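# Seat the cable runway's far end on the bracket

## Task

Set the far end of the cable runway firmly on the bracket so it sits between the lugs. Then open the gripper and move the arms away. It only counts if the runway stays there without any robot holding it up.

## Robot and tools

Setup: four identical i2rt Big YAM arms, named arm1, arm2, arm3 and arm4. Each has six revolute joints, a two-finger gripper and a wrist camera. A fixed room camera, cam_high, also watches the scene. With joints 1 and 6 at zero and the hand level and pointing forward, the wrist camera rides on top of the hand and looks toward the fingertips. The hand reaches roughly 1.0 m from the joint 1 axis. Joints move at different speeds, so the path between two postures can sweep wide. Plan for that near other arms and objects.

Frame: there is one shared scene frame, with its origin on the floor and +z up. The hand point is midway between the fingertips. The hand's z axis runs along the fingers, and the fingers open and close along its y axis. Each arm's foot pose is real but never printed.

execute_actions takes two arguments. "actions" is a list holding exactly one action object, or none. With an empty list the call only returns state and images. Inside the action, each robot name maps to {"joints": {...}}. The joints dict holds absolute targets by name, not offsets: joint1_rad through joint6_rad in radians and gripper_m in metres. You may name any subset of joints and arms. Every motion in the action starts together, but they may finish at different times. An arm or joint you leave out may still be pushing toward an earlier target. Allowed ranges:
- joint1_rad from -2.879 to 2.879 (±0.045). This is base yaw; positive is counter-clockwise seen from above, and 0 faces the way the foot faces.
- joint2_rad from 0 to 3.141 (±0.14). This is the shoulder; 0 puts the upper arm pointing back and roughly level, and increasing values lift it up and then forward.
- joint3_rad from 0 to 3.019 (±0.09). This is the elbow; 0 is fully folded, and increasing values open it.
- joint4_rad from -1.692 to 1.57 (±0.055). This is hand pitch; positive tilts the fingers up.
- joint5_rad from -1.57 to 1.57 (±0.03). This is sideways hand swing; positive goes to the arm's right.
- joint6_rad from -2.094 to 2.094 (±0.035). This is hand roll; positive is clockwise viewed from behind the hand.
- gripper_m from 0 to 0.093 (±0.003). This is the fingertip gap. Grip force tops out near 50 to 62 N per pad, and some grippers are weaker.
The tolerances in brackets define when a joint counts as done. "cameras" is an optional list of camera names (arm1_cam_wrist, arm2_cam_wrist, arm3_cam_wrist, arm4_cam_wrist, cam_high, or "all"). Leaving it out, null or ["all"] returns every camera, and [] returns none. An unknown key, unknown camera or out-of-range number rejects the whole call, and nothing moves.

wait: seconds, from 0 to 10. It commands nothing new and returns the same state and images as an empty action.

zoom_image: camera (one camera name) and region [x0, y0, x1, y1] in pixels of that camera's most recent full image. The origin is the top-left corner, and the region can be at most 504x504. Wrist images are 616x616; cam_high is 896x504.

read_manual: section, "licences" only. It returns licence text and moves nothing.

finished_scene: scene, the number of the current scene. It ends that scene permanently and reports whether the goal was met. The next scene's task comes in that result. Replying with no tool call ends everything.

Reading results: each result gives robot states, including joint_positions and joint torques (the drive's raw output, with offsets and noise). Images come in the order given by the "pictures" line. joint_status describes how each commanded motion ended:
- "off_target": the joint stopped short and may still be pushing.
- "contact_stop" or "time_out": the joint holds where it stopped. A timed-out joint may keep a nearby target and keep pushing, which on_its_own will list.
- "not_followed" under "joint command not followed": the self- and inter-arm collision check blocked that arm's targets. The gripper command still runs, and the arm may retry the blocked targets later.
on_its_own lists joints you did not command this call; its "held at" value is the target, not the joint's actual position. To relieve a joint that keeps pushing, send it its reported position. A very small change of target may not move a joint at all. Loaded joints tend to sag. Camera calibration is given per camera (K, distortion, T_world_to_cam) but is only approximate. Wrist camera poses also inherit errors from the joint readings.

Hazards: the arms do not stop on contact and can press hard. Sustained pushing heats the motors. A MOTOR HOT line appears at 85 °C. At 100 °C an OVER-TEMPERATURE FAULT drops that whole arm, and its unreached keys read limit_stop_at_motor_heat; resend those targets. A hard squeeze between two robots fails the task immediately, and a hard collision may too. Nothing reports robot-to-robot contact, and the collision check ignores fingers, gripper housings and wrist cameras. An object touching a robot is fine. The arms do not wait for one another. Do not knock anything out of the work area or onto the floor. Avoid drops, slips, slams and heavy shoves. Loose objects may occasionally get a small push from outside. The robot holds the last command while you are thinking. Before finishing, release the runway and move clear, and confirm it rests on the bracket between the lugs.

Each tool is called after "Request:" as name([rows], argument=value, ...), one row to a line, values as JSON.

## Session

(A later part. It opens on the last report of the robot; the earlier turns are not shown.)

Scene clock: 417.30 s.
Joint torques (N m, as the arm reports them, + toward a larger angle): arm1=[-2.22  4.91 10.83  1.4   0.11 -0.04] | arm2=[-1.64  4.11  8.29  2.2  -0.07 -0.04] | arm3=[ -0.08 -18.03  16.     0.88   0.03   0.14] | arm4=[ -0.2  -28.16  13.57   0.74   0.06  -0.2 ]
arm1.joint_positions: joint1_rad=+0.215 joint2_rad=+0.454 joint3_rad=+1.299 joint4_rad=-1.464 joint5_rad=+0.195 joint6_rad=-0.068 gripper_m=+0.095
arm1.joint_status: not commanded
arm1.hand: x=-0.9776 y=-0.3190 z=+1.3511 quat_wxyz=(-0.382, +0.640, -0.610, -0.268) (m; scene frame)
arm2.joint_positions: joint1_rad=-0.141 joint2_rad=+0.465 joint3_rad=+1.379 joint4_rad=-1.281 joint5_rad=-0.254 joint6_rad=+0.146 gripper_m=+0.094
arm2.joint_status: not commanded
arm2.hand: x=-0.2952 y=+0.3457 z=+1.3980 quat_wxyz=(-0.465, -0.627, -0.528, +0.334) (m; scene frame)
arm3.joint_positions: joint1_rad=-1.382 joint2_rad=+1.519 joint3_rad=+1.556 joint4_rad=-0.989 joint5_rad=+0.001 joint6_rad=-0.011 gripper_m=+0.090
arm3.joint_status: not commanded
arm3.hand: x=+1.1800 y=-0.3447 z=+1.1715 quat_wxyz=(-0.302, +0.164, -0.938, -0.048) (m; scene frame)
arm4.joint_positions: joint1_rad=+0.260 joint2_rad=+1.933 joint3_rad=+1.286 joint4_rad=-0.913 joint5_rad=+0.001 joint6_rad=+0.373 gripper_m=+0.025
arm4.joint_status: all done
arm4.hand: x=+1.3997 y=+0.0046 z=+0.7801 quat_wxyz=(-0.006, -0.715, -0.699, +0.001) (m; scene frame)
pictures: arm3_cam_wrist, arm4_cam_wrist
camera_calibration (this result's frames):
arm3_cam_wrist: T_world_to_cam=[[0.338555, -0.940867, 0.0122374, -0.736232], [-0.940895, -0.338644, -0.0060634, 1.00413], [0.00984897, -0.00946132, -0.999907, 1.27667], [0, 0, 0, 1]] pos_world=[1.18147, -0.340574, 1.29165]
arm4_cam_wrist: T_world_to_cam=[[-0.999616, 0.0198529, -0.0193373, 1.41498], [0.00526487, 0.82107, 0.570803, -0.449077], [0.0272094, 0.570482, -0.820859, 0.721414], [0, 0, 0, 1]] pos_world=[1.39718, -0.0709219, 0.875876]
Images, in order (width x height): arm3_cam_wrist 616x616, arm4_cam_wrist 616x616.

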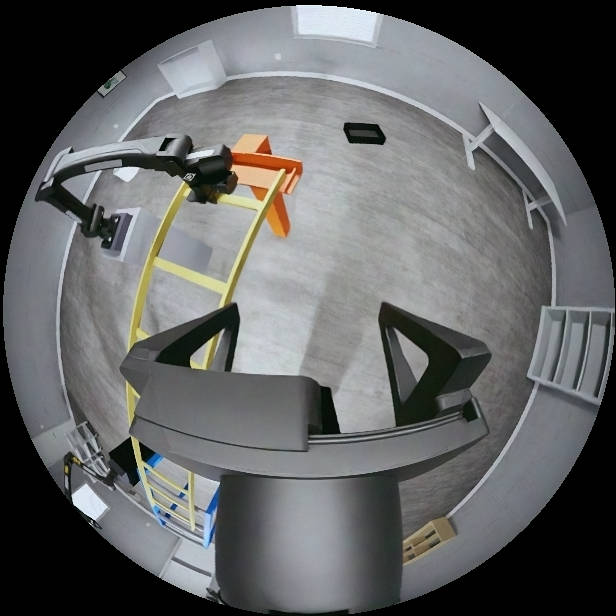

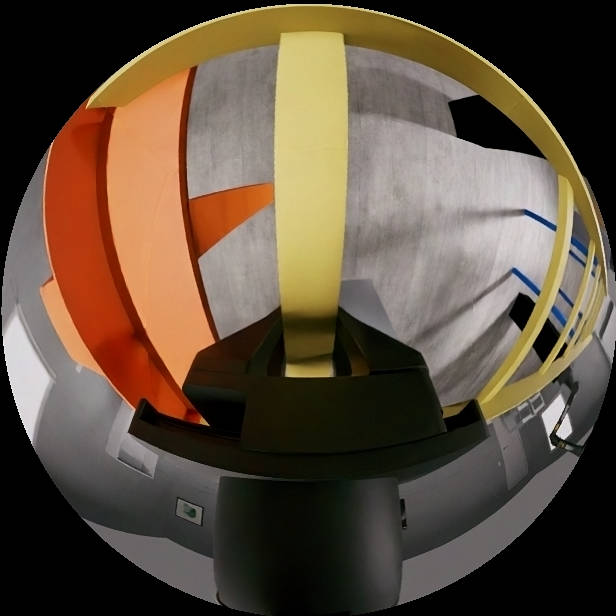

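Request:
execute_actions([
  {"arm4":{"joints":{"joint2_rad":1.92,"joint3_rad":1.31}}},
], cameras=[])

Request:
execute_actions([
  {"arm4":{"joints":{"gripper_m":0.065}}},
], cameras=[])

Request:
execute_actions([
  {"arm4":{"joints":{"joint2_rad":1.3}},"arm3":{"joints":{"joint2_rad":1.0}}},
], cameras=["arm3_cam_wrist","arm4_cam_wrist","cam_high"])

Scene clock: 426.10 s.
Joint torques (N m, as the arm reports them, + toward a larger angle): arm1=[-2.03  4.8  10.8   1.44  0.11 -0.05] | arm2=[-1.58  4.04  8.29  2.18 -0.07 -0.04] | arm3=[ -0.07 -17.95  16.02   0.88   0.02   0.14] | arm4=[ -0.2  -20.62   8.81   0.72   0.05  -0.21]
arm1.joint_positions: joint1_rad=+0.215 joint2_rad=+0.454 joint3_rad=+1.299 joint4_rad=-1.464 joint5_rad=+0.195 joint6_rad=-0.068 gripper_m=+0.095
arm1.joint_status: not commanded
arm1.hand: x=-0.9776 y=-0.3190 z=+1.3511 quat_wxyz=(-0.382, +0.640, -0.610, -0.268) (m; scene frame)
arm2.joint_positions: joint1_rad=-0.141 joint2_rad=+0.465 joint3_rad=+1.379 joint4_rad=-1.281 joint5_rad=-0.254 joint6_rad=+0.146 gripper_m=+0.094
arm2.joint_status: not commanded
arm2.hand: x=-0.2952 y=+0.3457 z=+1.3980 quat_wxyz=(-0.465, -0.627, -0.528, +0.334) (m; scene frame)
arm3.joint_positions: joint1_rad=-1.382 joint2_rad=+1.519 joint3_rad=+1.556 joint4_rad=-0.989 joint5_rad=+0.001 joint6_rad=-0.011 gripper_m=+0.090
arm3.joint_status: not commanded
arm3.hand: x=+1.1800 y=-0.3447 z=+1.1715 quat_wxyz=(-0.302, +0.164, -0.938, -0.048) (m; scene frame)
arm4.joint_positions: joint1_rad=+0.260 joint2_rad=+1.935 joint3_rad=+1.285 joint4_rad=-0.913 joint5_rad=+0.001 joint6_rad=+0.373 gripper_m=+0.025
arm4.joint_status: all done
arm4.hand: x=+1.3995 y=+0.0052 z=+0.7789 quat_wxyz=(-0.005, -0.715, -0.699, +0.001) (m; scene frame)
pictures: none
No camera images: the call's "cameras" was empty. Leave "cameras" out to get every camera's image.

Scene clock: 426.73 s.
Joint torques (N m, as the arm reports them, + toward a larger angle): arm1=[-2.24  4.68 10.87  1.4   0.12 -0.03] | arm2=[-1.53  4.09  8.31  2.18 -0.08 -0.04] | arm3=[ -0.08 -17.97  16.01   0.89   0.03   0.14] | arm4=[ -0.24 -19.57   8.77   0.71   0.05  -0.2 ]
arm1.joint_positions: joint1_rad=+0.215 joint2_rad=+0.454 joint3_rad=+1.299 joint4_rad=-1.464 joint5_rad=+0.195 joint6_rad=-0.068 gripper_m=+0.095
arm1.joint_status: not commanded
arm1.hand: x=-0.9776 y=-0.3190 z=+1.3511 quat_wxyz=(-0.382, +0.640, -0.610, -0.268) (m; scene frame)
arm2.joint_positions: joint1_rad=-0.141 joint2_rad=+0.465 joint3_rad=+1.379 joint4_rad=-1.281 joint5_rad=-0.254 joint6_rad=+0.146 gripper_m=+0.094
arm2.joint_status: not commanded
arm2.hand: x=-0.2952 y=+0.3457 z=+1.3980 quat_wxyz=(-0.465, -0.627, -0.528, +0.334) (m; scene frame)
arm3.joint_positions: joint1_rad=-1.382 joint2_rad=+1.519 joint3_rad=+1.556 joint4_rad=-0.989 joint5_rad=+0.001 joint6_rad=-0.011 gripper_m=+0.090
arm3.joint_status: not commanded
arm3.hand: x=+1.1800 y=-0.3447 z=+1.1715 quat_wxyz=(-0.302, +0.164, -0.938, -0.048) (m; scene frame)
arm4.joint_positions: joint1_rad=+0.260 joint2_rad=+1.924 joint3_rad=+1.286 joint4_rad=-0.912 joint5_rad=+0.001 joint6_rad=+0.372 gripper_m=+0.065
arm4.joint_status: all done
arm4.hand: x=+1.4002 y=+0.0030 z=+0.7851 quat_wxyz=(-0.011, -0.715, -0.699, +0.003) (m; scene frame)
pictures: none
No camera images: the call's "cameras" was empty. Leave "cameras" out to get every camera's image.

Scene clock: 428.30 s.
Joint torques (N m, as the arm reports them, + toward a larger angle): arm1=[-2.13  4.91 10.86  1.4   0.13 -0.05] | arm2=[-1.54  4.07  8.31  2.18 -0.08 -0.04] | arm3=[-0.09 -3.9  10.8   1.39  0.03  0.14] | arm4=[ -0.17 -10.48  10.66   1.61   0.04  -0.22]
arm1.joint_positions: joint1_rad=+0.215 joint2_rad=+0.454 joint3_rad=+1.299 joint4_rad=-1.464 joint5_rad=+0.195 joint6_rad=-0.068 gripper_m=+0.095
arm1.joint_status: not commanded
arm1.hand: x=-0.9776 y=-0.3190 z=+1.3511 quat_wxyz=(-0.382, +0.640, -0.610, -0.268) (m; scene frame)
arm2.joint_positions: joint1_rad=-0.141 joint2_rad=+0.465 joint3_rad=+1.379 joint4_rad=-1.281 joint5_rad=-0.254 joint6_rad=+0.146 gripper_m=+0.094
arm2.joint_status: not commanded
arm2.hand: x=-0.2952 y=+0.3457 z=+1.3980 quat_wxyz=(-0.465, -0.627, -0.528, +0.334) (m; scene frame)
arm3.joint_positions: joint1_rad=-1.382 joint2_rad=+0.997 joint3_rad=+1.600 joint4_rad=-0.989 joint5_rad=+0.001 joint6_rad=-0.011 gripper_m=+0.090
arm3.joint_status: all done
arm3.hand: x=+1.0098 y=-0.4032 z=+1.4544 quat_wxyz=(-0.553, +0.143, -0.816, -0.089) (m; scene frame)
arm4.joint_positions: joint1_rad=+0.260 joint2_rad=+1.291 joint3_rad=+1.295 joint4_rad=-0.912 joint5_rad=+0.001 joint6_rad=+0.372 gripper_m=+0.065
arm4.joint_status: all done
arm4.hand: x=+1.3946 y=+0.0151 z=+1.1165 quat_wxyz=(-0.297, -0.677, -0.660, +0.133) (m; scene frame)
pictures: arm3_cam_wrist, arm4_cam_wrist, cam_high
camera_calibration (this result's frames):
arm3_cam_wrist: T_world_to_cam=[[0.332169, -0.943078, 0.0163554, -0.737484], [-0.789816, -0.287583, -0.541745, 1.47305], [0.515611, 0.167033, -0.840384, 0.889054], [0, 0, 0, 1]] pos_world=[0.950001, -0.420383, 1.55723]
arm4_cam_wrist: T_world_to_cam=[[-0.970359, -0.0591085, -0.234328, 1.61661], [-0.0576121, 0.998251, -0.0132325, 0.0874078], [0.2347, 0.000659858, -0.972068, 0.879737], [0, 0, 0, 1]] pos_world=[1.36725, 0.00771992, 1.23514]
Images, in order (width x height): arm3_cam_wrist 616x616, arm4_cam_wrist 616x616, cam_high 896x504.

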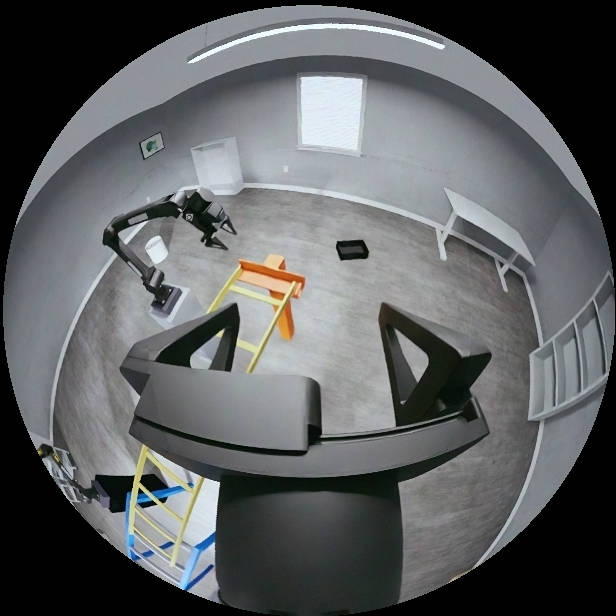

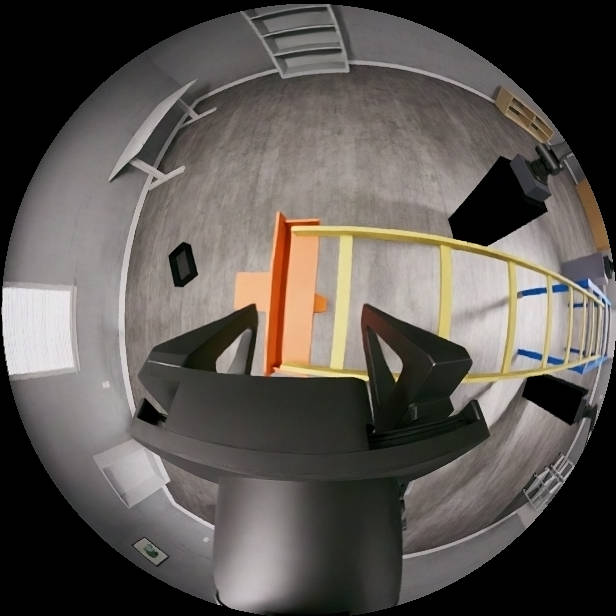

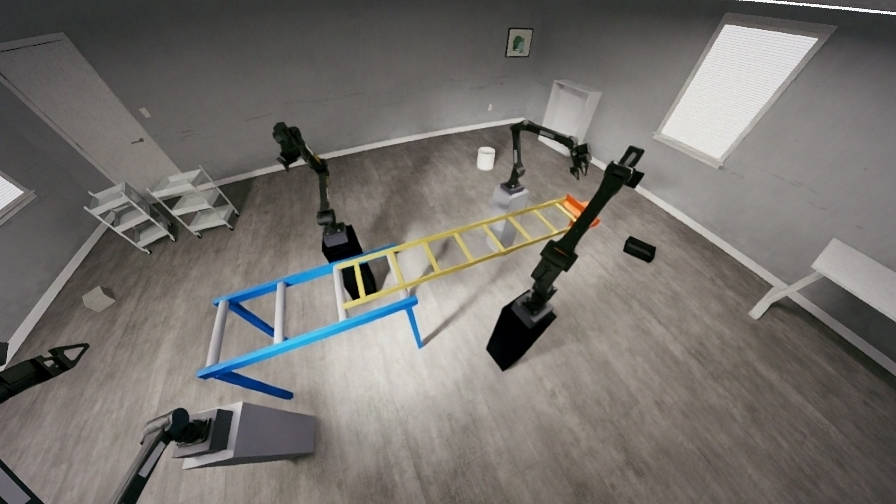

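Request:
zoom_image(camera="arm4_cam_wrist", region=[230, 200, 410, 380])

Region (230, 200, 410, 380) of arm4_cam_wrist's 616x616 image, scaled by 2.800, with more detail than that image has.

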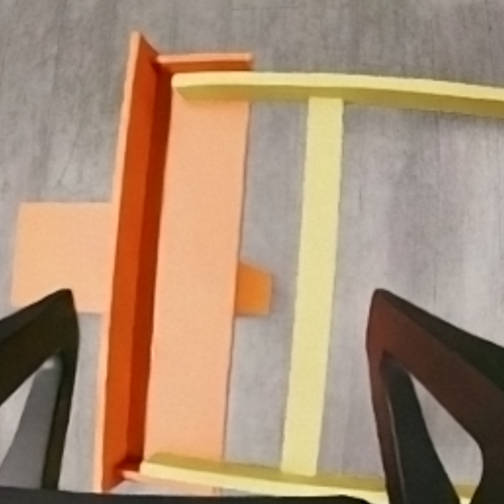

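Request:
execute_actions([
  {"arm4":{"joints":{"joint2_rad":1.925,"gripper_m":0.075}}},
], cameras=[])

Request:
execute_actions([
  {"arm4":{"joints":{"joint1_rad":0.33,"gripper_m":0.035}}},
], cameras=["arm4_cam_wrist"])

Scene clock: 439.90 s.
Joint torques (N m, as the arm reports them, + toward a larger angle): arm1=[-2.14  4.91 10.85  1.4   0.11 -0.04] | arm2=[-1.52  4.08  8.31  2.18 -0.07 -0.04] | arm3=[-0.02 -4.42 10.81  1.37  0.02  0.14] | arm4=[ -0.1  -19.45   8.21   0.7    0.05  -0.19]
arm1.joint_positions: joint1_rad=+0.215 joint2_rad=+0.454 joint3_rad=+1.299 joint4_rad=-1.464 joint5_rad=+0.195 joint6_rad=-0.068 gripper_m=+0.095
arm1.joint_status: not commanded
arm1.hand: x=-0.9776 y=-0.3190 z=+1.3511 quat_wxyz=(-0.382, +0.640, -0.610, -0.268) (m; scene frame)
arm2.joint_positions: joint1_rad=-0.141 joint2_rad=+0.465 joint3_rad=+1.379 joint4_rad=-1.281 joint5_rad=-0.254 joint6_rad=+0.146 gripper_m=+0.094
arm2.joint_status: not commanded
arm2.hand: x=-0.2952 y=+0.3457 z=+1.3980 quat_wxyz=(-0.465, -0.627, -0.528, +0.334) (m; scene frame)
arm3.joint_positions: joint1_rad=-1.382 joint2_rad=+0.997 joint3_rad=+1.600 joint4_rad=-0.989 joint5_rad=+0.001 joint6_rad=-0.011 gripper_m=+0.090
arm3.joint_status: not commanded
arm3.hand: x=+1.0098 y=-0.4032 z=+1.4544 quat_wxyz=(-0.553, +0.143, -0.816, -0.089) (m; scene frame)
arm4.joint_positions: joint1_rad=+0.260 joint2_rad=+1.930 joint3_rad=+1.295 joint4_rad=-0.911 joint5_rad=+0.001 joint6_rad=+0.372 gripper_m=+0.075
arm4.joint_status: all done
arm4.hand: x=+1.4014 y=-0.0001 z=+0.7847 quat_wxyz=(-0.012, -0.715, -0.699, +0.004) (m; scene frame)
pictures: none
No camera images: the call's "cameras" was empty. Leave "cameras" out to get every camera's image.

Scene clock: 441.60 s.
Joint torques (N m, as the arm reports them, + toward a larger angle): arm1=[-2.16  4.86 10.88  1.41  0.11 -0.04] | arm2=[-1.57  4.08  8.3   2.19 -0.07 -0.04] | arm3=[-0.04 -4.38 10.81  1.37  0.03  0.14] | arm4=[  2.14 -19.47   8.23   0.75  -1.08  -0.17]
arm1.joint_positions: joint1_rad=+0.215 joint2_rad=+0.454 joint3_rad=+1.299 joint4_rad=-1.464 joint5_rad=+0.195 joint6_rad=-0.068 gripper_m=+0.095
arm1.joint_status: not commanded
arm1.hand: x=-0.9776 y=-0.3190 z=+1.3511 quat_wxyz=(-0.382, +0.640, -0.610, -0.268) (m; scene frame)
arm2.joint_positions: joint1_rad=-0.141 joint2_rad=+0.465 joint3_rad=+1.379 joint4_rad=-1.281 joint5_rad=-0.254 joint6_rad=+0.146 gripper_m=+0.094
arm2.joint_status: not commanded
arm2.hand: x=-0.2952 y=+0.3457 z=+1.3980 quat_wxyz=(-0.465, -0.627, -0.528, +0.334) (m; scene frame)
arm3.joint_positions: joint1_rad=-1.382 joint2_rad=+0.997 joint3_rad=+1.600 joint4_rad=-0.989 joint5_rad=+0.001 joint6_rad=-0.011 gripper_m=+0.090
arm3.joint_status: not commanded
arm3.hand: x=+1.0098 y=-0.4032 z=+1.4544 quat_wxyz=(-0.553, +0.143, -0.816, -0.089) (m; scene frame)
arm4.joint_positions: joint1_rad=+0.280 joint2_rad=+1.930 joint3_rad=+1.294 joint4_rad=-0.913 joint5_rad=+0.031 joint6_rad=+0.371 gripper_m=+0.035
arm4.joint_status: joint1_rad time_out (moved +0.019 of +0.070); the others done
arm4.on_its_own: joint1_rad reads +0.280 and still pushes toward +0.330 since a time_out
arm4.hand: x=+1.4061 y=+0.0022 z=+0.7846 quat_wxyz=(-0.006, -0.708, -0.706, +0.017) (m; scene frame)
pictures: arm4_cam_wrist
camera_calibration (this result's frames):
arm4_cam_wrist: T_world_to_cam=[[-0.999992, -0.000334077, 0.00404359, 1.40376], [0.00195592, 0.833467, 0.552565, -0.430789], [-0.0035548, 0.552568, -0.83346, 0.779506], [0, 0, 0, 1]] pos_world=[1.40736, -0.0712126, 0.88205]
Images, in order (width x height): arm4_cam_wrist 616x616.

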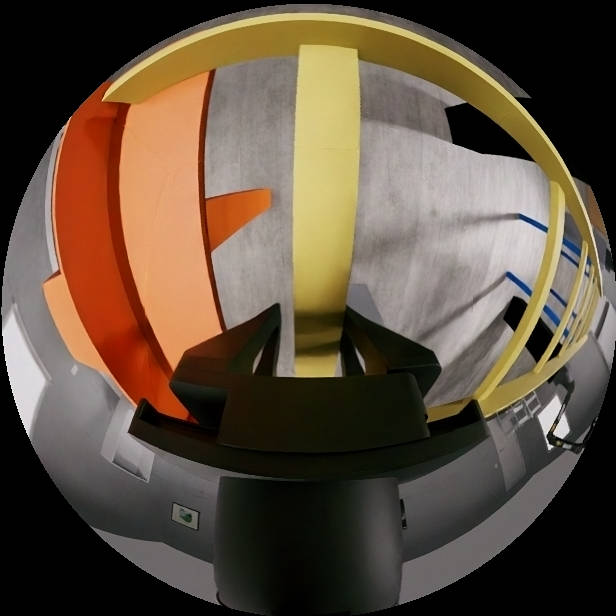

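Request:
execute_actions([
  {"arm4":{"joints":{"joint1_rad":0.42,"joint5_rad":-0.04}}},
], cameras=["arm4_cam_wrist"])

Scene clock: 447.83 s.
Joint torques (N m, as the arm reports them, + toward a larger angle): arm1=[-2.25  4.95 10.83  1.39  0.11 -0.05] | arm2=[-1.54  4.1   8.31  2.2  -0.08 -0.04] | arm3=[-0.12 -4.44 10.8   1.37  0.03  0.14] | arm4=[  5.37 -19.68   8.27   0.37  -1.74  -0.18]
arm1.joint_positions: joint1_rad=+0.215 joint2_rad=+0.454 joint3_rad=+1.299 joint4_rad=-1.464 joint5_rad=+0.195 joint6_rad=-0.068 gripper_m=+0.095
arm1.joint_status: not commanded
arm1.hand: x=-0.9776 y=-0.3190 z=+1.3511 quat_wxyz=(-0.382, +0.640, -0.610, -0.268) (m; scene frame)
arm2.joint_positions: joint1_rad=-0.141 joint2_rad=+0.465 joint3_rad=+1.379 joint4_rad=-1.281 joint5_rad=-0.254 joint6_rad=+0.146 gripper_m=+0.094
arm2.joint_status: not commanded
arm2.hand: x=-0.2952 y=+0.3457 z=+1.3980 quat_wxyz=(-0.465, -0.627, -0.528, +0.334) (m; scene frame)
arm3.joint_positions: joint1_rad=-1.382 joint2_rad=+0.997 joint3_rad=+1.600 joint4_rad=-0.989 joint5_rad=+0.001 joint6_rad=-0.011 gripper_m=+0.090
arm3.joint_status: not commanded
arm3.hand: x=+1.0098 y=-0.4032 z=+1.4544 quat_wxyz=(-0.553, +0.143, -0.816, -0.089) (m; scene frame)
arm4.joint_positions: joint1_rad=+0.321 joint2_rad=+1.930 joint3_rad=+1.294 joint4_rad=-0.903 joint5_rad=+0.007 joint6_rad=+0.371 gripper_m=+0.035
arm4.joint_status: joint1_rad time_out (moved +0.041 of +0.140); joint5_rad time_out (moved -0.023 of -0.071)
arm4.on_its_own: joint1_rad reads +0.321 and still pushes toward +0.420 since a time_out; joint5_rad reads +0.007 and still pushes toward -0.040 since a time_out
arm4.hand: x=+1.4309 y=+0.0096 z=+0.7847 quat_wxyz=(-0.015, -0.693, -0.720, +0.008) (m; scene frame)
pictures: arm4_cam_wrist
camera_calibration (this result's frames):
arm4_cam_wrist: T_world_to_cam=[[-0.998886, -0.0421623, -0.0212099, 1.44719], [-0.0468642, 0.832812, 0.551568, -0.366374], [-0.00559155, 0.551948, -0.83386, 0.778831], [0, 0, 0, 1]] pos_world=[1.43277, -0.0637366, 0.882211]
Images, in order (width x height): arm4_cam_wrist 616x616.

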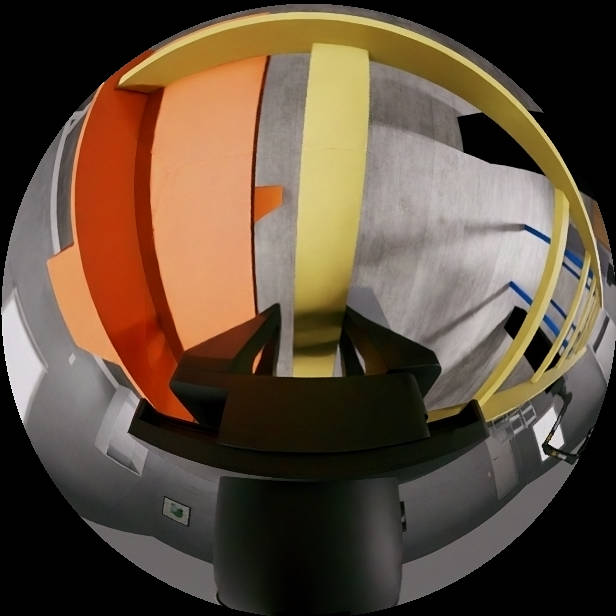

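Fully seated. Ease off and retreat.

Request:
execute_actions([
  {"arm4":{"joints":{"joint1_rad":0.30,"joint5_rad":0.0,"gripper_m":0.045}}},
], cameras=[])

Request:
execute_actions([
  {"arm4":{"joints":{"joint2_rad":1.2}}},
], cameras=["arm4_cam_wrist","cam_high"])

Scene clock: 453.07 s.
Joint torques (N m, as the arm reports them, + toward a larger angle): arm1=[-2.13  5.   10.83  1.42  0.12 -0.04] | arm2=[-1.63  4.    8.3   2.17 -0.07 -0.04] | arm3=[-0.11 -4.44 10.79  1.37  0.03  0.14] | arm4=[ -1.88 -19.49   8.27   0.38   0.    -0.18]
arm1.joint_positions: joint1_rad=+0.215 joint2_rad=+0.454 joint3_rad=+1.299 joint4_rad=-1.464 joint5_rad=+0.195 joint6_rad=-0.068 gripper_m=+0.095
arm1.joint_status: not commanded
arm1.hand: x=-0.9776 y=-0.3190 z=+1.3511 quat_wxyz=(-0.382, +0.640, -0.610, -0.268) (m; scene frame)
arm2.joint_positions: joint1_rad=-0.141 joint2_rad=+0.465 joint3_rad=+1.379 joint4_rad=-1.281 joint5_rad=-0.254 joint6_rad=+0.146 gripper_m=+0.094
arm2.joint_status: not commanded
arm2.hand: x=-0.2952 y=+0.3457 z=+1.3980 quat_wxyz=(-0.465, -0.627, -0.528, +0.334) (m; scene frame)
arm3.joint_positions: joint1_rad=-1.382 joint2_rad=+0.997 joint3_rad=+1.600 joint4_rad=-0.989 joint5_rad=+0.001 joint6_rad=-0.011 gripper_m=+0.090
arm3.joint_status: not commanded
arm3.hand: x=+1.0098 y=-0.4032 z=+1.4544 quat_wxyz=(-0.553, +0.143, -0.816, -0.089) (m; scene frame)
arm4.joint_positions: joint1_rad=+0.313 joint2_rad=+1.930 joint3_rad=+1.294 joint4_rad=-0.903 joint5_rad=+0.002 joint6_rad=+0.371 gripper_m=+0.045
arm4.joint_status: all done
arm4.hand: x=+1.4282 y=+0.0084 z=+0.7847 quat_wxyz=(-0.016, -0.696, -0.718, +0.006) (m; scene frame)
pictures: none
No camera images: the call's "cameras" was empty. Leave "cameras" out to get every camera's image.

Scene clock: 454.63 s.
Joint torques (N m, as the arm reports them, + toward a larger angle): arm1=[-2.11  4.81 10.83  1.41  0.13 -0.05] | arm2=[-1.57  4.04  8.3   2.18 -0.07 -0.04] | arm3=[-0.11 -4.42 10.8   1.37  0.03  0.14] | arm4=[-2.07 -8.5  10.95  1.58  0.   -0.22]
arm1.joint_positions: joint1_rad=+0.215 joint2_rad=+0.454 joint3_rad=+1.299 joint4_rad=-1.464 joint5_rad=+0.195 joint6_rad=-0.068 gripper_m=+0.095
arm1.joint_status: not commanded
arm1.hand: x=-0.9776 y=-0.3190 z=+1.3511 quat_wxyz=(-0.382, +0.640, -0.610, -0.268) (m; scene frame)
arm2.joint_positions: joint1_rad=-0.141 joint2_rad=+0.465 joint3_rad=+1.379 joint4_rad=-1.281 joint5_rad=-0.254 joint6_rad=+0.146 gripper_m=+0.094
arm2.joint_status: not commanded
arm2.hand: x=-0.2952 y=+0.3457 z=+1.3980 quat_wxyz=(-0.465, -0.627, -0.528, +0.334) (m; scene frame)
arm3.joint_positions: joint1_rad=-1.382 joint2_rad=+0.997 joint3_rad=+1.600 joint4_rad=-0.989 joint5_rad=+0.001 joint6_rad=-0.011 gripper_m=+0.090
arm3.joint_status: not commanded
arm3.hand: x=+1.0098 y=-0.4032 z=+1.4544 quat_wxyz=(-0.553, +0.143, -0.816, -0.089) (m; scene frame)
arm4.joint_positions: joint1_rad=+0.313 joint2_rad=+1.191 joint3_rad=+1.294 joint4_rad=-0.903 joint5_rad=+0.002 joint6_rad=+0.371 gripper_m=+0.045
arm4.joint_status: all done
arm4.hand: x=+1.4119 y=+0.0433 z=+1.1662 quat_wxyz=(-0.347, -0.645, -0.664, +0.146) (m; scene frame)
pictures: arm4_cam_wrist, cam_high
camera_calibration (this result's frames):
arm4_cam_wrist: T_world_to_cam=[[-0.955709, -0.135221, -0.261409, 1.66093], [-0.107474, 0.987212, -0.117736, 0.253664], [0.273987, -0.0844262, -0.958021, 0.855848], [0, 0, 0, 1]] pos_world=[1.38014, 0.0464271, 1.28397]
Images, in order (width x height): arm4_cam_wrist 616x616, cam_high 896x504.

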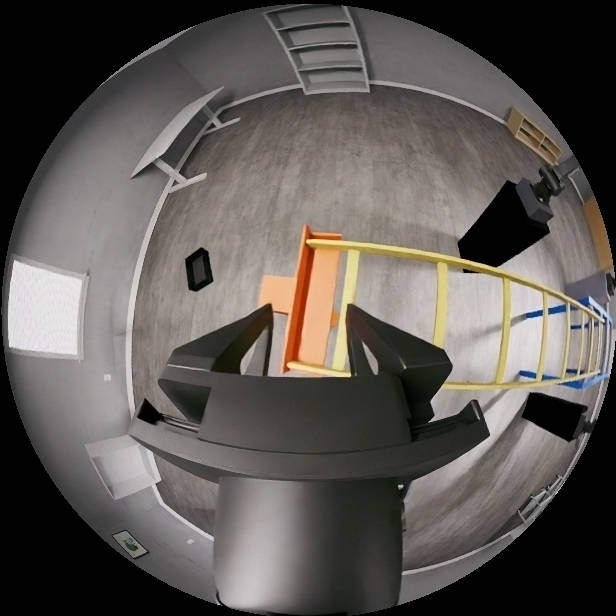

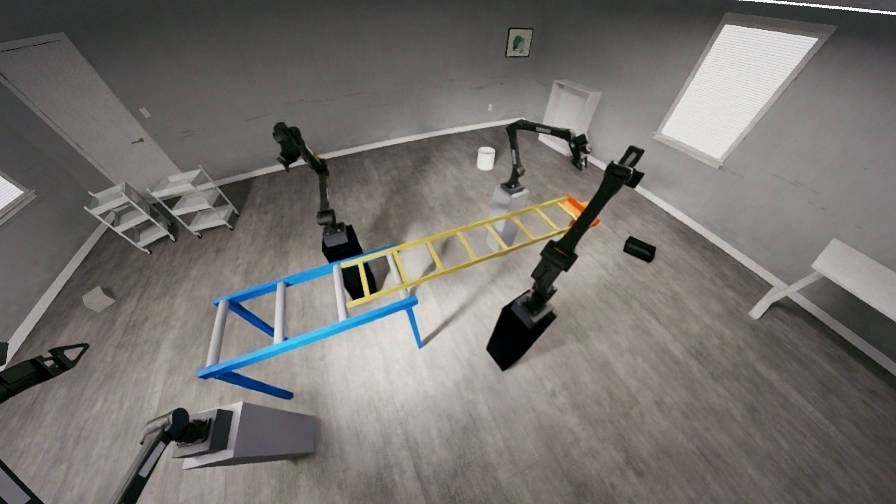

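Request:
finished_scene(scene=1)

The scene is finished: the task was done.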